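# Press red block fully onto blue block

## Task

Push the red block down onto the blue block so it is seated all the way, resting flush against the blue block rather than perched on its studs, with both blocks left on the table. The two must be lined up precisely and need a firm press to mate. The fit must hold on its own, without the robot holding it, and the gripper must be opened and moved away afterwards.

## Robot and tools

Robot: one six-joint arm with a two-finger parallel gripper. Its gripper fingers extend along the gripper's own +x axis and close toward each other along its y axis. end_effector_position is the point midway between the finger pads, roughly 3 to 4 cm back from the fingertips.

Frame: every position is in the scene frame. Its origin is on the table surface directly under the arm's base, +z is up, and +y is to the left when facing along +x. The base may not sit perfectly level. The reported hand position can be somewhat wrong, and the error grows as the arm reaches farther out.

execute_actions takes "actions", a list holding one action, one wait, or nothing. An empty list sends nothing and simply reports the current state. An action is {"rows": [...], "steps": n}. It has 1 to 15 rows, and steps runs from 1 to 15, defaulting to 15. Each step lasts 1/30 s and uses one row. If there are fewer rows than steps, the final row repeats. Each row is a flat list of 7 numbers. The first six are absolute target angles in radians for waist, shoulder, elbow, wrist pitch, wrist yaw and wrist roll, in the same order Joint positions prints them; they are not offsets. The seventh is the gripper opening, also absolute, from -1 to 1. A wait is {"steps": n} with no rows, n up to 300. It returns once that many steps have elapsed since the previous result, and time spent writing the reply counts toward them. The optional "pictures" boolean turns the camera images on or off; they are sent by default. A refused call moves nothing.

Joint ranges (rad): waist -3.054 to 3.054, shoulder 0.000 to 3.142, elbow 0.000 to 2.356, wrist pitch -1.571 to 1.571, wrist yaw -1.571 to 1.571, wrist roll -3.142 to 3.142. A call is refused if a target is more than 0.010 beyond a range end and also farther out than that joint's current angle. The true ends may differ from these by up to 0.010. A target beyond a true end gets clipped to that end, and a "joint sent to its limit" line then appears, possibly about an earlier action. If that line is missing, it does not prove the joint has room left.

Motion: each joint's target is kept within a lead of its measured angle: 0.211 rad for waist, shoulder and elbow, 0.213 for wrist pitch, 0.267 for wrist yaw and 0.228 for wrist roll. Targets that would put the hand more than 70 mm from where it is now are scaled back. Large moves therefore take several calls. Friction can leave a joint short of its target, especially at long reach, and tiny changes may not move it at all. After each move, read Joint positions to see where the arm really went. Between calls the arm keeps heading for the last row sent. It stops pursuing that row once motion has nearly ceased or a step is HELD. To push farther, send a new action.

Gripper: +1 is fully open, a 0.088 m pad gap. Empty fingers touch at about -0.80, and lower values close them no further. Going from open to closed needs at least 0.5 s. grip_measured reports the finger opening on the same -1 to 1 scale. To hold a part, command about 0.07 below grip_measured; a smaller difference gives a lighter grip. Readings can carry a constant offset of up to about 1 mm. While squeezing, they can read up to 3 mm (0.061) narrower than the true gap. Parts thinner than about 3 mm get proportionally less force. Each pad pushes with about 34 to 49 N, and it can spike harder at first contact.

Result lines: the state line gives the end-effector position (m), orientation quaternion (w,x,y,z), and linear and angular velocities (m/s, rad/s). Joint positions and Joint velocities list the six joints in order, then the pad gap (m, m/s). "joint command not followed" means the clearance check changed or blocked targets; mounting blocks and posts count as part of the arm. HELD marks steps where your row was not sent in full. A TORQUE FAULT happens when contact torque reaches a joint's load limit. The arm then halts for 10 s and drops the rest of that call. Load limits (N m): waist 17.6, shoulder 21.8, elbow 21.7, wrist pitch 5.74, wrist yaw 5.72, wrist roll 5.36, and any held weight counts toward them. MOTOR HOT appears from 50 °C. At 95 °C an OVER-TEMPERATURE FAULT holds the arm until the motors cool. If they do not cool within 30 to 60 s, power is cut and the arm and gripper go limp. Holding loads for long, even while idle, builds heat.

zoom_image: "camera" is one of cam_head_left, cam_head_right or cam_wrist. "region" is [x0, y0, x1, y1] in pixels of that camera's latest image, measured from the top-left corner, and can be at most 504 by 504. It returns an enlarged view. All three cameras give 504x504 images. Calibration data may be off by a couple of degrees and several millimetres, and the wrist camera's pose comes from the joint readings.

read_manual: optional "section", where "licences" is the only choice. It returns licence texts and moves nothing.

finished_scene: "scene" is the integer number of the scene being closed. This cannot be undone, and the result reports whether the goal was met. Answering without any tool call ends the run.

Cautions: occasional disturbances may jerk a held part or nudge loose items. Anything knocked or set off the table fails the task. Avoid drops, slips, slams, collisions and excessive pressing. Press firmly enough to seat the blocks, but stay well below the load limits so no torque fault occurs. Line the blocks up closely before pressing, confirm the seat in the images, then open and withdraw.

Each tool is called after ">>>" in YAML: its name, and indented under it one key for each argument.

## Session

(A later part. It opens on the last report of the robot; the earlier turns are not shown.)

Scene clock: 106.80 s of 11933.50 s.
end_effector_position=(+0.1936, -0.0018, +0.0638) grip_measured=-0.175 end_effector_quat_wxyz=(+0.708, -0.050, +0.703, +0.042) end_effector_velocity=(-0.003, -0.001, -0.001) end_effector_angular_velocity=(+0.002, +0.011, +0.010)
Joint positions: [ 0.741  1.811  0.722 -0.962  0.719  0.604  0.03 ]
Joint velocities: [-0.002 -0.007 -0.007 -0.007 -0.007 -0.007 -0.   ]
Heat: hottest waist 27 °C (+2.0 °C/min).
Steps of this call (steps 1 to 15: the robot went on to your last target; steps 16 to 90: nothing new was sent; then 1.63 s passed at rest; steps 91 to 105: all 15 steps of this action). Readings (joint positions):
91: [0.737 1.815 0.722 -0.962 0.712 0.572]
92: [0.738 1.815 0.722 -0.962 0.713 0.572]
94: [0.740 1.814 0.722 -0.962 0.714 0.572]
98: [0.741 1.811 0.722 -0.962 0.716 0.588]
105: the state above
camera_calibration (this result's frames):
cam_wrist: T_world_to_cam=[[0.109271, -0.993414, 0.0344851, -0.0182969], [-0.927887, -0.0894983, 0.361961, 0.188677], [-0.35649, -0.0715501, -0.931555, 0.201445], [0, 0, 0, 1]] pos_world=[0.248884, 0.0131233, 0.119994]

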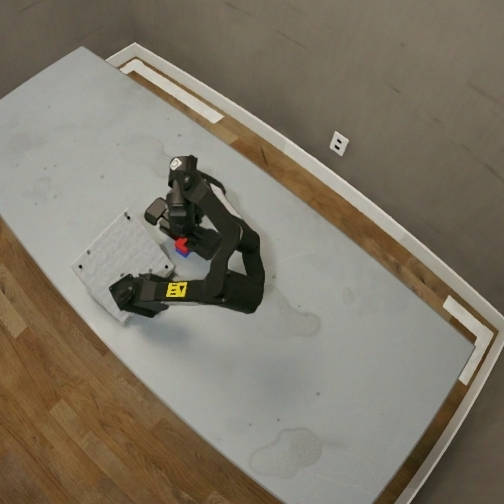

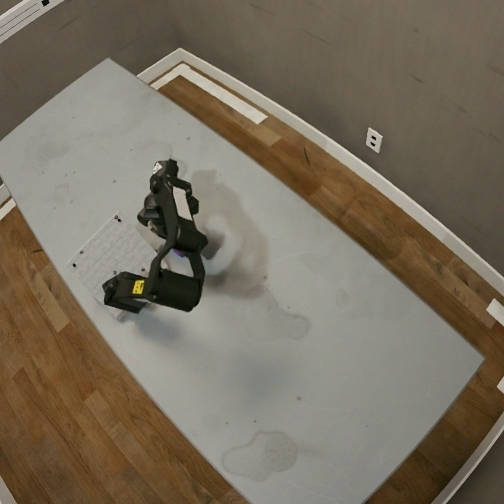

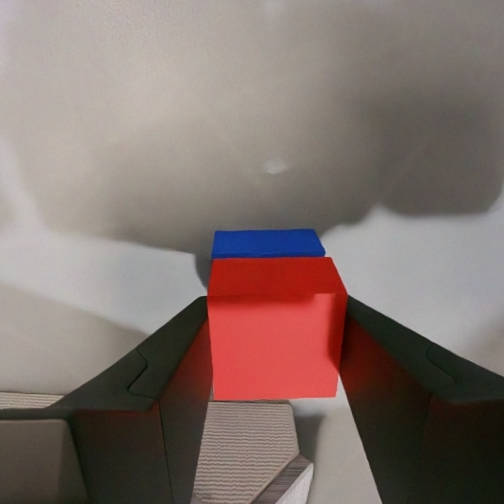

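Overshot; back off q4 by .005, then press via waist and shoulder.

>>> execute_actions:
  actions:
    - {"rows":[[0.741,1.811,0.722,-0.96,0.711,0.605,-0.28],[0.741,1.811,0.722,-0.96,0.711,0.605,-0.28],[0.741,1.811,0.722,-0.96,0.711,0.605,-0.28],[0.741,1.811,0.722,-0.96,0.711,0.605,-0.28],[0.741,1.811,0.722,-0.96,0.711,0.605,-0.28],[0.741,1.811,0.722,-0.96,0.711,0.605,-0.28],[0.733,1.825,0.722,-0.957,0.711,0.605,-0.28]]}

>>> zoom_image:
  camera: "cam_wrist"
  region: [190,190,370,310]

Scene clock: 112.40 s of 11933.50 s.
end_effector_position=(+0.1921, -0.0015, +0.0622) grip_measured=-0.175 end_effector_quat_wxyz=(+0.706, -0.049, +0.705, +0.042) end_effector_velocity=(-0.006, -0.004, -0.000) end_effector_angular_velocity=(-0.013, +0.028, +0.029)
Joint positions: [ 0.737  1.814  0.718 -0.959  0.715  0.606  0.03 ]
Joint velocities: [-0.002 -0.002 -0.002 -0.037 -0.007 -0.007 -0.   ]
Heat: hottest waist 27 °C (+2.0 °C/min).
Steps of this call (steps 1 to 15: the robot went on to your last target; steps 16 to 153: nothing new was sent; steps 154 to 168: all 15 steps of this action). Readings (joint positions):
154: [0.744 1.808 0.718 -0.961 0.721 0.606]
155: [0.744 1.808 0.718 -0.961 0.720 0.606]
157: [0.742 1.808 0.718 -0.961 0.717 0.606]
161: [0.739 1.811 0.718 -0.961 0.715 0.606]
168: the state above
camera_calibration (this result's frames):
cam_wrist: T_world_to_cam=[[0.107902, -0.993641, 0.0321637, -0.017319], [-0.925284, -0.0885407, 0.368796, 0.186992], [-0.363603, -0.0695542, -0.928954, 0.20074], [0, 0, 0, 1]] pos_world=[0.24788, 0.0133099, 0.118073]

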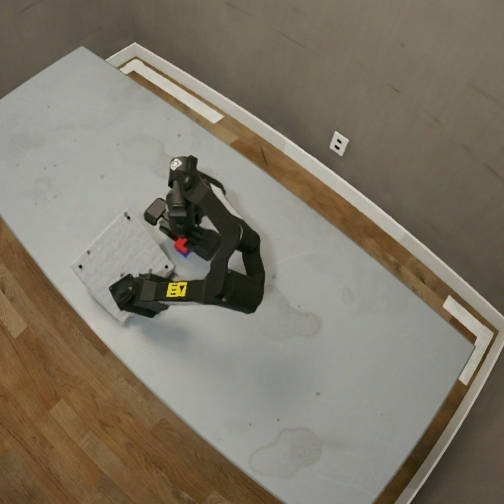

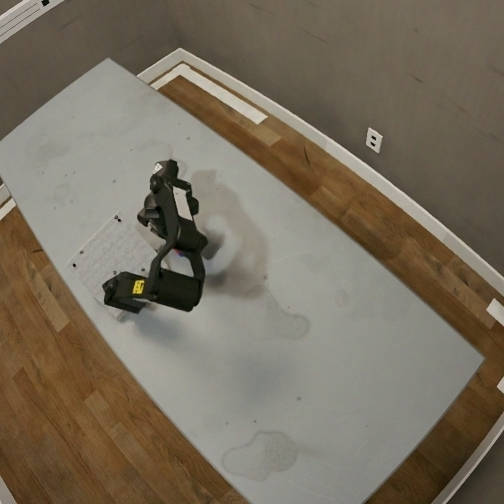

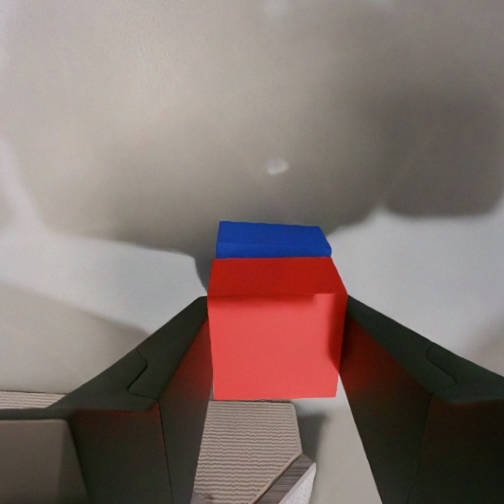

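Region (190, 190, 370, 310) of cam_wrist's 504x504 image, scaled by 2.800, with more detail than that image has.

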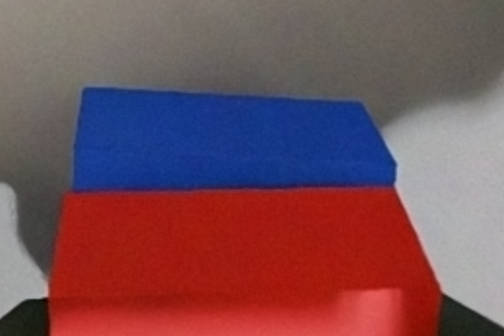

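>>> execute_actions:
  actions:
    - {"rows":[[0.75,1.814,0.718,-0.96,0.715,0.606,-0.28],[0.75,1.814,0.718,-0.96,0.715,0.606,-0.28],[0.75,1.814,0.718,-0.96,0.715,0.606,-0.28],[0.75,1.814,0.718,-0.96,0.715,0.606,-0.28],[0.75,1.814,0.738,-0.965,0.715,0.69,-0.28]]}

>>> zoom_image:
  camera: "cam_wrist"
  region: [190,190,370,310]

Scene clock: 117.20 s of 11933.50 s.
end_effector_position=(+0.1936, -0.0003, +0.0645) grip_measured=-0.175 end_effector_quat_wxyz=(+0.710, -0.021, +0.704, +0.016) end_effector_velocity=(-0.001, -0.003, +0.001) end_effector_angular_velocity=(-0.014, +0.003, +0.005)
Joint positions: [ 0.746  1.814  0.725 -0.963  0.715  0.686  0.03 ]
Joint velocities: [ 0.002 -0.002  0.002 -0.022  0.007  0.007 -0.   ]
Heat: hottest waist 27 °C (+1.0 °C/min).
Steps of this call (steps 1 to 15: the robot went on to your last target; steps 16 to 90: nothing new was sent; then 1.30 s passed at rest; steps 91 to 105: all 15 steps of this action). Readings (joint positions):
91: [0.738 1.814 0.718 -0.959 0.715 0.606]
92: [0.740 1.814 0.718 -0.959 0.715 0.606]
94: [0.744 1.814 0.718 -0.959 0.715 0.606]
98: [0.745 1.814 0.722 -0.961 0.715 0.667]
105: the state above
camera_calibration (this result's frames):
cam_wrist: T_world_to_cam=[[0.0317129, -0.999027, 0.0306391, -0.00155557], [-0.932412, -0.0185292, 0.360921, 0.18953], [-0.360002, -0.0400141, -0.932093, 0.203012], [0, 0, 0, 1]] pos_world=[0.249854, 0.0100811, 0.120868]

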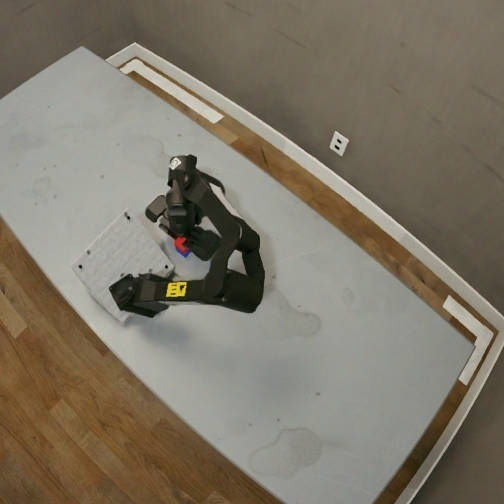

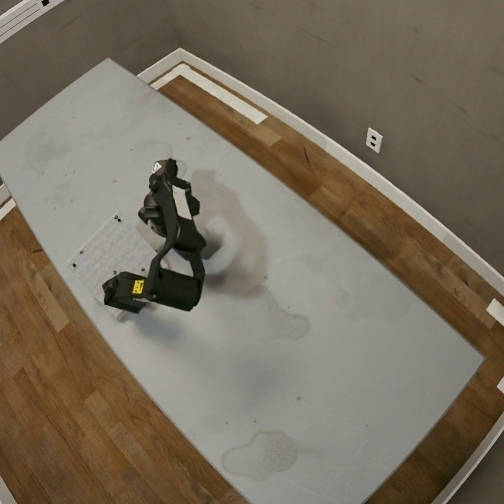

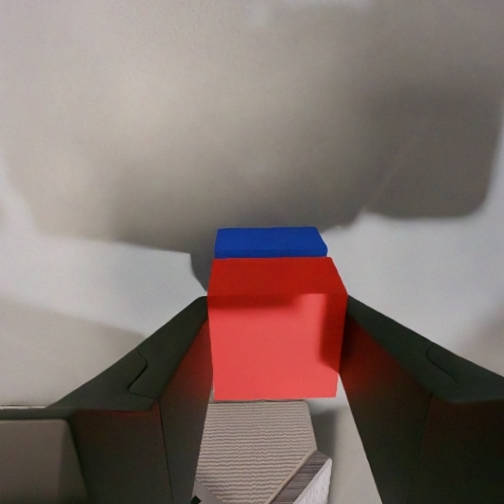

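Region (190, 190, 370, 310) of cam_wrist's 504x504 image, scaled by 2.800, with more detail than that image has.

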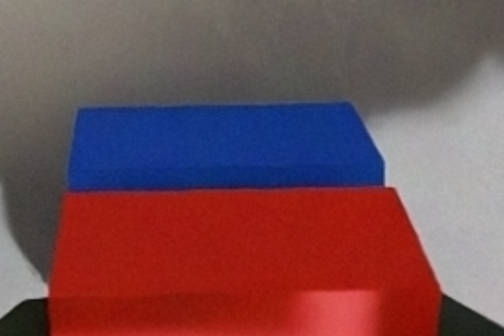

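>>> execute_actions:
  actions:
    - {"rows":[[0.741,1.825,0.725,-0.956,0.715,0.686,-0.28],[0.741,1.825,0.725,-0.956,0.715,0.686,-0.28],[0.741,1.825,0.725,-0.956,0.715,0.686,-0.28],[0.736,1.83,0.725,-0.951,0.715,0.684,-0.28],[0.736,1.83,0.725,-0.951,0.715,0.684,-0.28],[0.736,1.83,0.725,-0.951,0.715,0.684,-0.28],[0.725,1.84,0.72,-0.945,0.715,0.68,-0.28]]}

>>> zoom_image:
  camera: "cam_wrist"
  region: [190,190,370,310]

Scene clock: 122.53 s of 11933.50 s.
end_effector_position=(+0.1966, +0.0012, +0.0624) grip_measured=-0.175 end_effector_quat_wxyz=(+0.708, -0.016, +0.706, +0.014) end_effector_velocity=(-0.001, -0.002, -0.000) end_effector_angular_velocity=(-0.009, +0.001, +0.025)
Joint positions: [ 0.733  1.826  0.733 -0.949  0.714  0.682  0.03 ]
Joint velocities: [-0.002 -0.002 -0.002 -0.007  0.007 -0.022  0.   ]
Heat: hottest waist 27 °C (+1.0 °C/min).
Steps of this call (steps 1 to 15: the robot went on to your last target; steps 16 to 140: nothing new was sent; then 0.17 s passed at rest; steps 141 to 155: all 15 steps of this action). Readings (joint positions):
141: [0.746 1.815 0.733 -0.964 0.714 0.688]
142: [0.745 1.815 0.733 -0.963 0.714 0.688]
144: [0.743 1.817 0.733 -0.959 0.714 0.688]
148: [0.734 1.825 0.733 -0.952 0.714 0.685]
155: the state above
camera_calibration (this result's frames):
cam_wrist: T_world_to_cam=[[0.0217296, -0.99942, 0.0262346, 0.00215225], [-0.930727, -0.0106402, 0.36556, 0.192449], [-0.365069, -0.0323607, -0.930418, 0.203042], [0, 0, 0, 1]] pos_world=[0.253195, 0.0107693, 0.118506]

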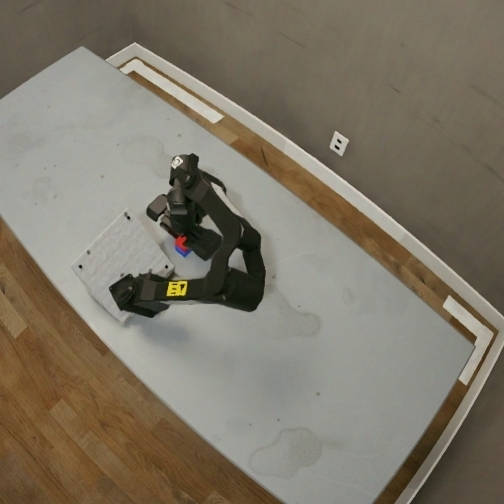

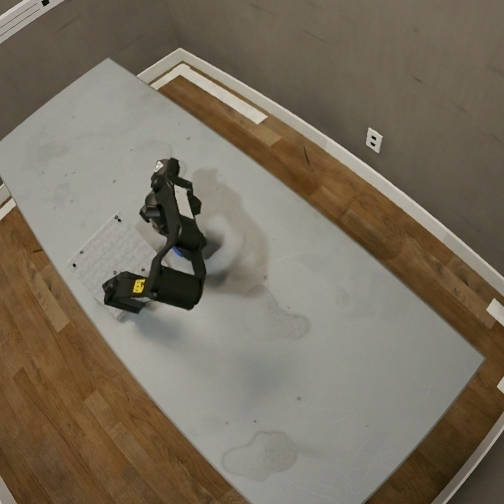

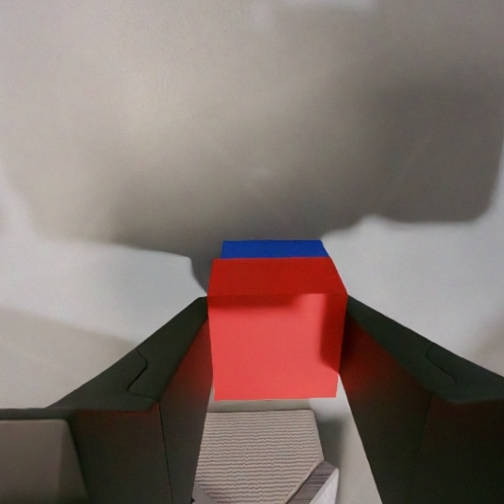

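Region (190, 190, 370, 310) of cam_wrist's 504x504 image, scaled by 2.800, with more detail than that image has.

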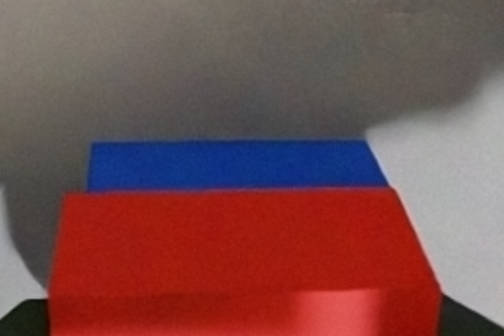

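>>> execute_actions:
  actions:
    - {"rows":[[0.75,1.805,0.733,-0.966,0.715,0.689,-0.28],[0.75,1.805,0.733,-0.966,0.715,0.689,-0.28],[0.75,1.805,0.733,-0.966,0.715,0.689,-0.28],[0.75,1.805,0.733,-0.966,0.715,0.689,-0.28],[0.75,1.805,0.715,-0.966,0.715,0.689,-0.28]]}
  pictures: false

>>> execute_actions:
  actions:
    - {"rows":[[0.741,1.825,0.715,-0.958,0.715,0.686,-0.28],[0.741,1.825,0.715,-0.958,0.715,0.686,-0.28],[0.741,1.825,0.715,-0.958,0.715,0.686,-0.28],[0.736,1.83,0.715,-0.954,0.715,0.684,-0.28],[0.736,1.83,0.715,-0.954,0.715,0.684,-0.28],[0.736,1.83,0.715,-0.954,0.715,0.684,-0.28],[0.725,1.84,0.715,-0.95,0.715,0.68,-0.28]]}

>>> zoom_image:
  camera: "cam_wrist"
  region: [190,190,370,310]

Scene clock: 131.10 s of 11933.50 s.
end_effector_position=(+0.1935, -0.0003, +0.0646) grip_measured=-0.175 end_effector_quat_wxyz=(+0.710, -0.021, +0.704, +0.016) end_effector_velocity=(-0.006, -0.003, -0.001) end_effector_angular_velocity=(-0.009, +0.022, +0.023)
Joint positions: [ 0.746  1.814  0.725 -0.964  0.714  0.687  0.03 ]
Joint velocities: [-0.002 -0.002 -0.007 -0.022 -0.007 -0.007 -0.   ]
Heat: hottest waist 27 °C (+1.0 °C/min).
Steps of this call (steps 1 to 15: the robot went on to your last target; steps 16 to 90: nothing new was sent; then 5.07 s passed at rest; steps 91 to 105: all 15 steps of this action). Readings (joint positions):
91: [0.735 1.825 0.733 -0.949 0.714 0.682]
92: [0.737 1.823 0.733 -0.953 0.714 0.682]
94: [0.742 1.820 0.733 -0.959 0.714 0.684]
98: [0.745 1.815 0.728 -0.963 0.714 0.686]
105: the state above

Scene clock: 131.60 s of 11933.50 s.
end_effector_position=(+0.1933, -0.0000, +0.0616) grip_measured=-0.175 end_effector_quat_wxyz=(+0.706, -0.022, +0.708, +0.015) end_effector_velocity=(-0.003, -0.000, -0.002) end_effector_angular_velocity=(-0.003, +0.016, +0.017)
Joint positions: [ 0.736  1.825  0.725 -0.957  0.714  0.683  0.03 ]
Joint velocities: [-0.002  0.007 -0.002 -0.007 -0.007 -0.007 -0.   ]
Heat: hottest waist 27 °C (+1.0 °C/min).
Steps of this call (steps 1 to 15: all 15 steps of this action). Readings (joint positions):
1: [0.746 1.814 0.725 -0.964 0.714 0.687]
2: [0.745 1.814 0.725 -0.964 0.714 0.687]
4: [0.743 1.816 0.725 -0.962 0.714 0.687]
8: [0.736 1.824 0.725 -0.957 0.714 0.685]
15: the state above
camera_calibration (this result's frames):
cam_wrist: T_world_to_cam=[[0.031754, -0.99897, 0.032412, -0.00124906], [-0.928323, -0.0174592, 0.371365, 0.188912], [-0.370417, -0.0418811, -0.927921, 0.201951], [0, 0, 0, 1]] pos_world=[0.250216, 0.0105084, 0.11728]

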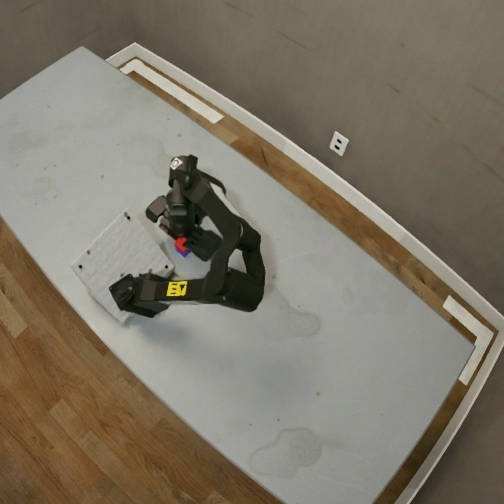

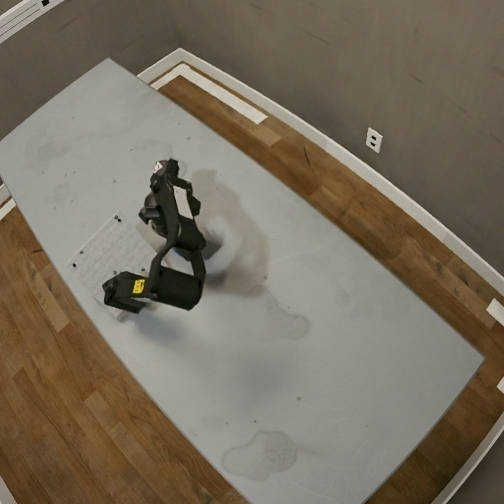

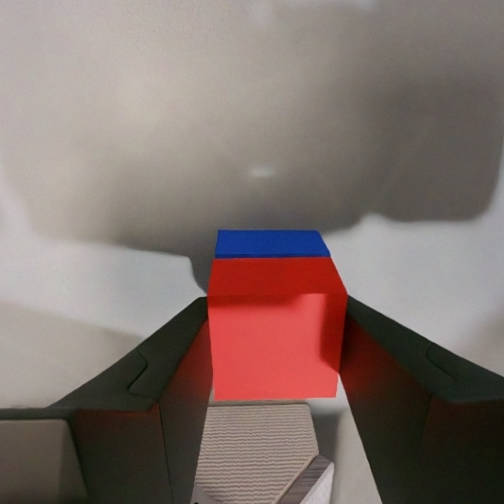

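Region (190, 190, 370, 310) of cam_wrist's 504x504 image, scaled by 2.800, with more detail than that image has.

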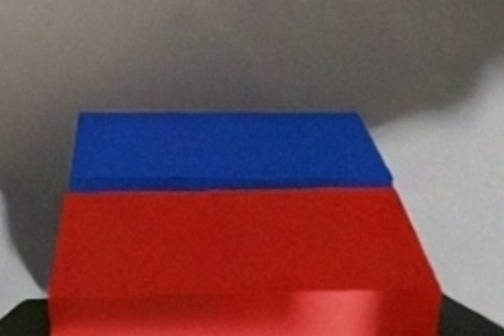

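Engaging. Press.

>>> execute_actions:
  actions:
    - {"rows":[[0.69,1.865,0.69,-0.91,0.72,0.68,-0.3]]}

>>> zoom_image:
  camera: "cam_wrist"
  region: [190,190,370,310]

Scene clock: 135.53 s of 11933.50 s.
end_effector_position=(+0.1950, +0.0021, +0.0584) grip_measured=-0.173 end_effector_quat_wxyz=(+0.706, -0.013, +0.708, +0.012) end_effector_velocity=(-0.001, +0.000, +0.001) end_effector_angular_velocity=(+0.004, +0.004, -0.004)
Joint positions: [ 0.724  1.833  0.722 -0.931  0.712  0.68   0.031]
Joint velocities: [ 0.002 -0.002  0.002 -0.007 -0.007  0.007 -0.   ]
Heat: hottest waist 27 °C (+1.0 °C/min).
Steps of this call (steps 1 to 15: the robot went on to your last target; steps 16 to 90: nothing new was sent; then 0.43 s passed at rest; steps 91 to 105: all 15 steps of this action). Readings (joint positions):
91: [0.733 1.828 0.723 -0.951 0.714 0.682]
92: [0.726 1.831 0.722 -0.945 0.714 0.681]
94: [0.724 1.832 0.722 -0.933 0.712 0.680]
98: [0.724 1.833 0.722 -0.932 0.712 0.680]
105: the state above
camera_calibration (this result's frames):
cam_wrist: T_world_to_cam=[[0.0166365, -0.999566, 0.0242957, 0.00431156], [-0.928141, -0.00640159, 0.372174, 0.191583], [-0.371857, -0.0287415, -0.927845, 0.19992], [0, 0, 0, 1]] pos_world=[0.252086, 0.0112821, 0.114088]

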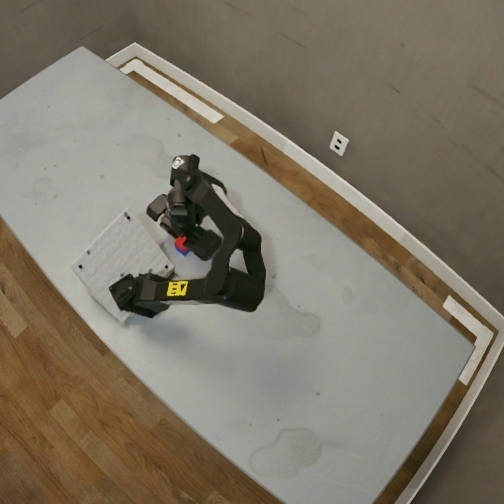

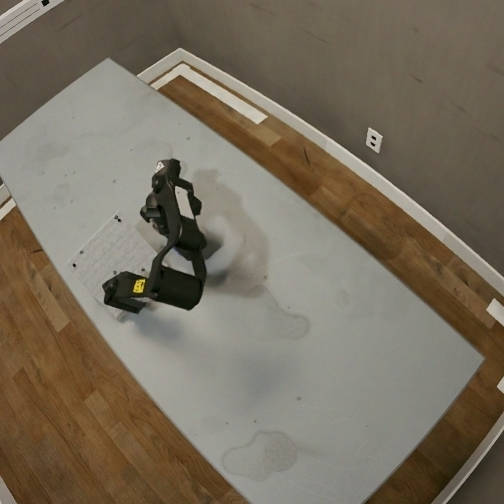

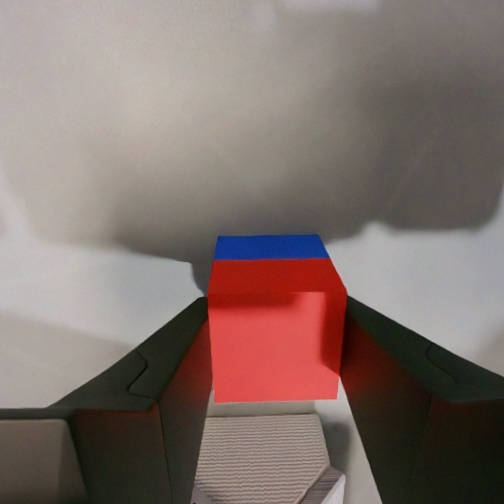

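Region (190, 190, 370, 310) of cam_wrist's 504x504 image, scaled by 2.800, with more detail than that image has.

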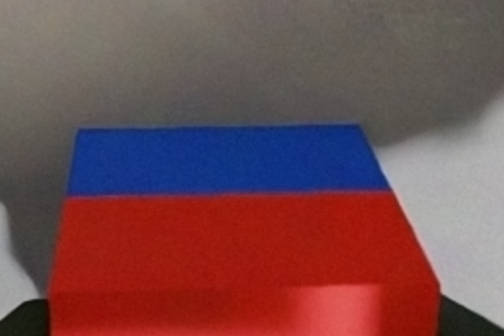

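Seated; a bit firmer, then release.

>>> execute_actions:
  actions:
    - {"rows":[[0.675,1.88,0.68,-0.92,0.72,0.68,-0.3]],"steps":10}
  pictures: false

>>> execute_actions:
  actions:
    - {"rows":[[0.724,1.833,0.722,-0.94,0.712,0.68,-0.3],[0.724,1.833,0.722,-0.94,0.712,0.68,-0.3],[0.724,1.833,0.722,-0.94,0.712,0.68,-0.3],[0.724,1.833,0.722,-0.94,0.712,0.68,0.6]]}
  pictures: false

>>> execute_actions:
  actions:
    - {"rows":[[0.87,1.77,0.9,-1.27,0.65,0.8,0.6]]}

>>> zoom_image:
  camera: "cam_head_left"
  region: [160,225,210,275]

Scene clock: 141.47 s of 11933.50 s.
end_effector_position=(+0.1942, +0.0020, +0.0576) grip_measured=-0.172 end_effector_quat_wxyz=(+0.704, -0.015, +0.710, +0.013) end_effector_velocity=(-0.003, -0.000, -0.001) end_effector_angular_velocity=(-0.000, +0.014, +0.028)
Joint positions: [ 0.723  1.836  0.722 -0.933  0.711  0.68   0.031]
Joint velocities: [-0.002  0.002 -0.002 -0.007 -0.007 -0.022 -0.   ]
Heat: hottest waist 26 °C (+0.0 °C/min).
Steps of this call (steps 1 to 15: the robot went on to your last target; steps 16 to 90: nothing new was sent; then 2.60 s passed at rest; steps 91 to 100: all 10 steps of this action). Readings (joint positions):
91: [0.723 1.834 0.722 -0.932 0.712 0.680]
92: [0.723 1.835 0.722 -0.932 0.711 0.680]
94: [0.723 1.835 0.722 -0.933 0.711 0.680]
98: [0.723 1.836 0.722 -0.933 0.711 0.680]
100: the state above

Scene clock: 141.97 s of 11933.50 s.
end_effector_position=(+0.1950, +0.0012, +0.0588) grip_measured=+0.585 end_effector_quat_wxyz=(+0.705, -0.015, +0.709, +0.012) end_effector_velocity=(-0.001, -0.004, +0.000) end_effector_angular_velocity=(-0.014, +0.007, +0.032)
Joint positions: [ 0.723  1.832  0.725 -0.938  0.712  0.68   0.068]
Joint velocities: [-0.002 -0.002  0.002 -0.022  0.007 -0.022  0.007]
Heat: hottest waist 26 °C (+0.0 °C/min).
Steps of this call (steps 1 to 15: all 15 steps of this action). Readings (joint positions):
1: [0.724 1.833 0.725 -0.934 0.711 0.680]
2: [0.727 1.831 0.726 -0.934 0.712 0.680]
4: [0.728 1.831 0.726 -0.934 0.712 0.680]
8: [0.723 1.832 0.725 -0.938 0.712 0.680]
15: the state above

Scene clock: 142.47 s of 11933.50 s.
end_effector_position=(+0.1943, -0.0113, +0.1188) grip_measured=+0.597 end_effector_quat_wxyz=(+0.707, -0.034, +0.706, +0.024) end_effector_velocity=(-0.006, -0.005, -0.001) end_effector_angular_velocity=(-0.021, +0.029, +0.030)
Joint positions: [ 0.866  1.771  0.889 -1.267  0.653  0.797  0.068]
Joint velocities: [-0.002  0.002 -0.002 -0.037 -0.007 -0.007  0.   ]
Heat: hottest waist 26 °C (+0.0 °C/min).
Steps of this call (steps 1 to 15: all 15 steps of this action). Readings (joint positions):
1: [0.735 1.829 0.746 -0.983 0.702 0.706]
2: [0.772 1.826 0.777 -1.055 0.683 0.734]
4: [0.834 1.800 0.843 -1.155 0.668 0.767]
8: [0.864 1.771 0.889 -1.244 0.658 0.791]
15: the state above
camera_calibration (this result's frames):
cam_wrist: T_world_to_cam=[[0.0623426, -0.997384, 0.0365914, -0.0208582], [-0.928696, -0.0445424, 0.368157, 0.16854], [-0.365564, -0.0569341, -0.929043, 0.253924], [0, 0, 0, 1]] pos_world=[0.250648, 0.00116047, 0.17462]

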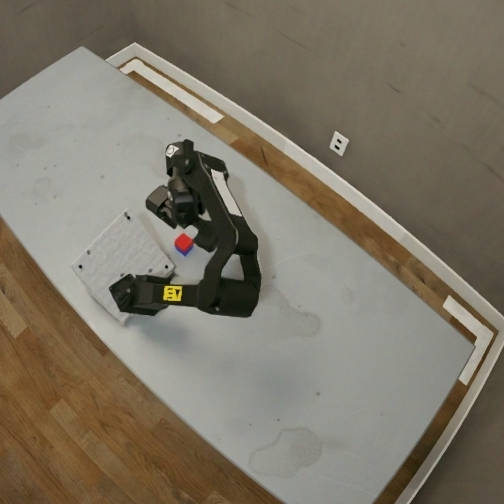

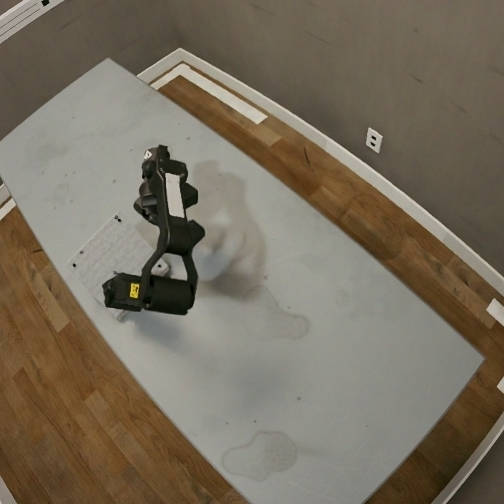

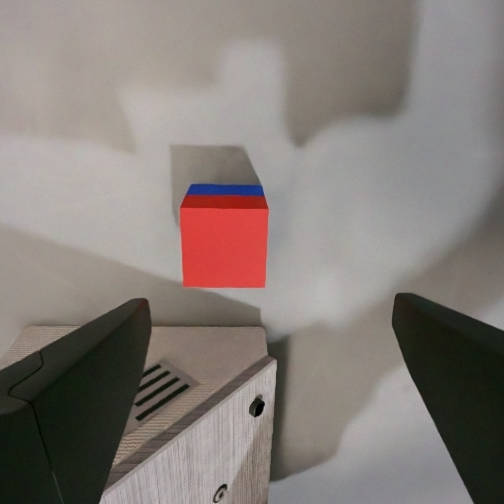

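Region (160, 225, 210, 275) of cam_head_left's 504x504 image, scaled by 10.080, with more detail than that image has.

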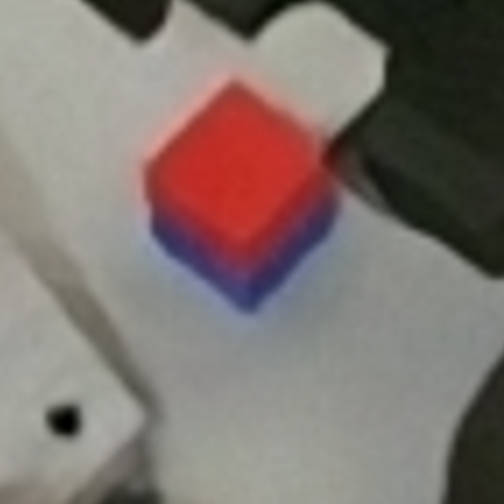

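>>> finished_scene:
  scene: 1

The scene is finished: the task was done.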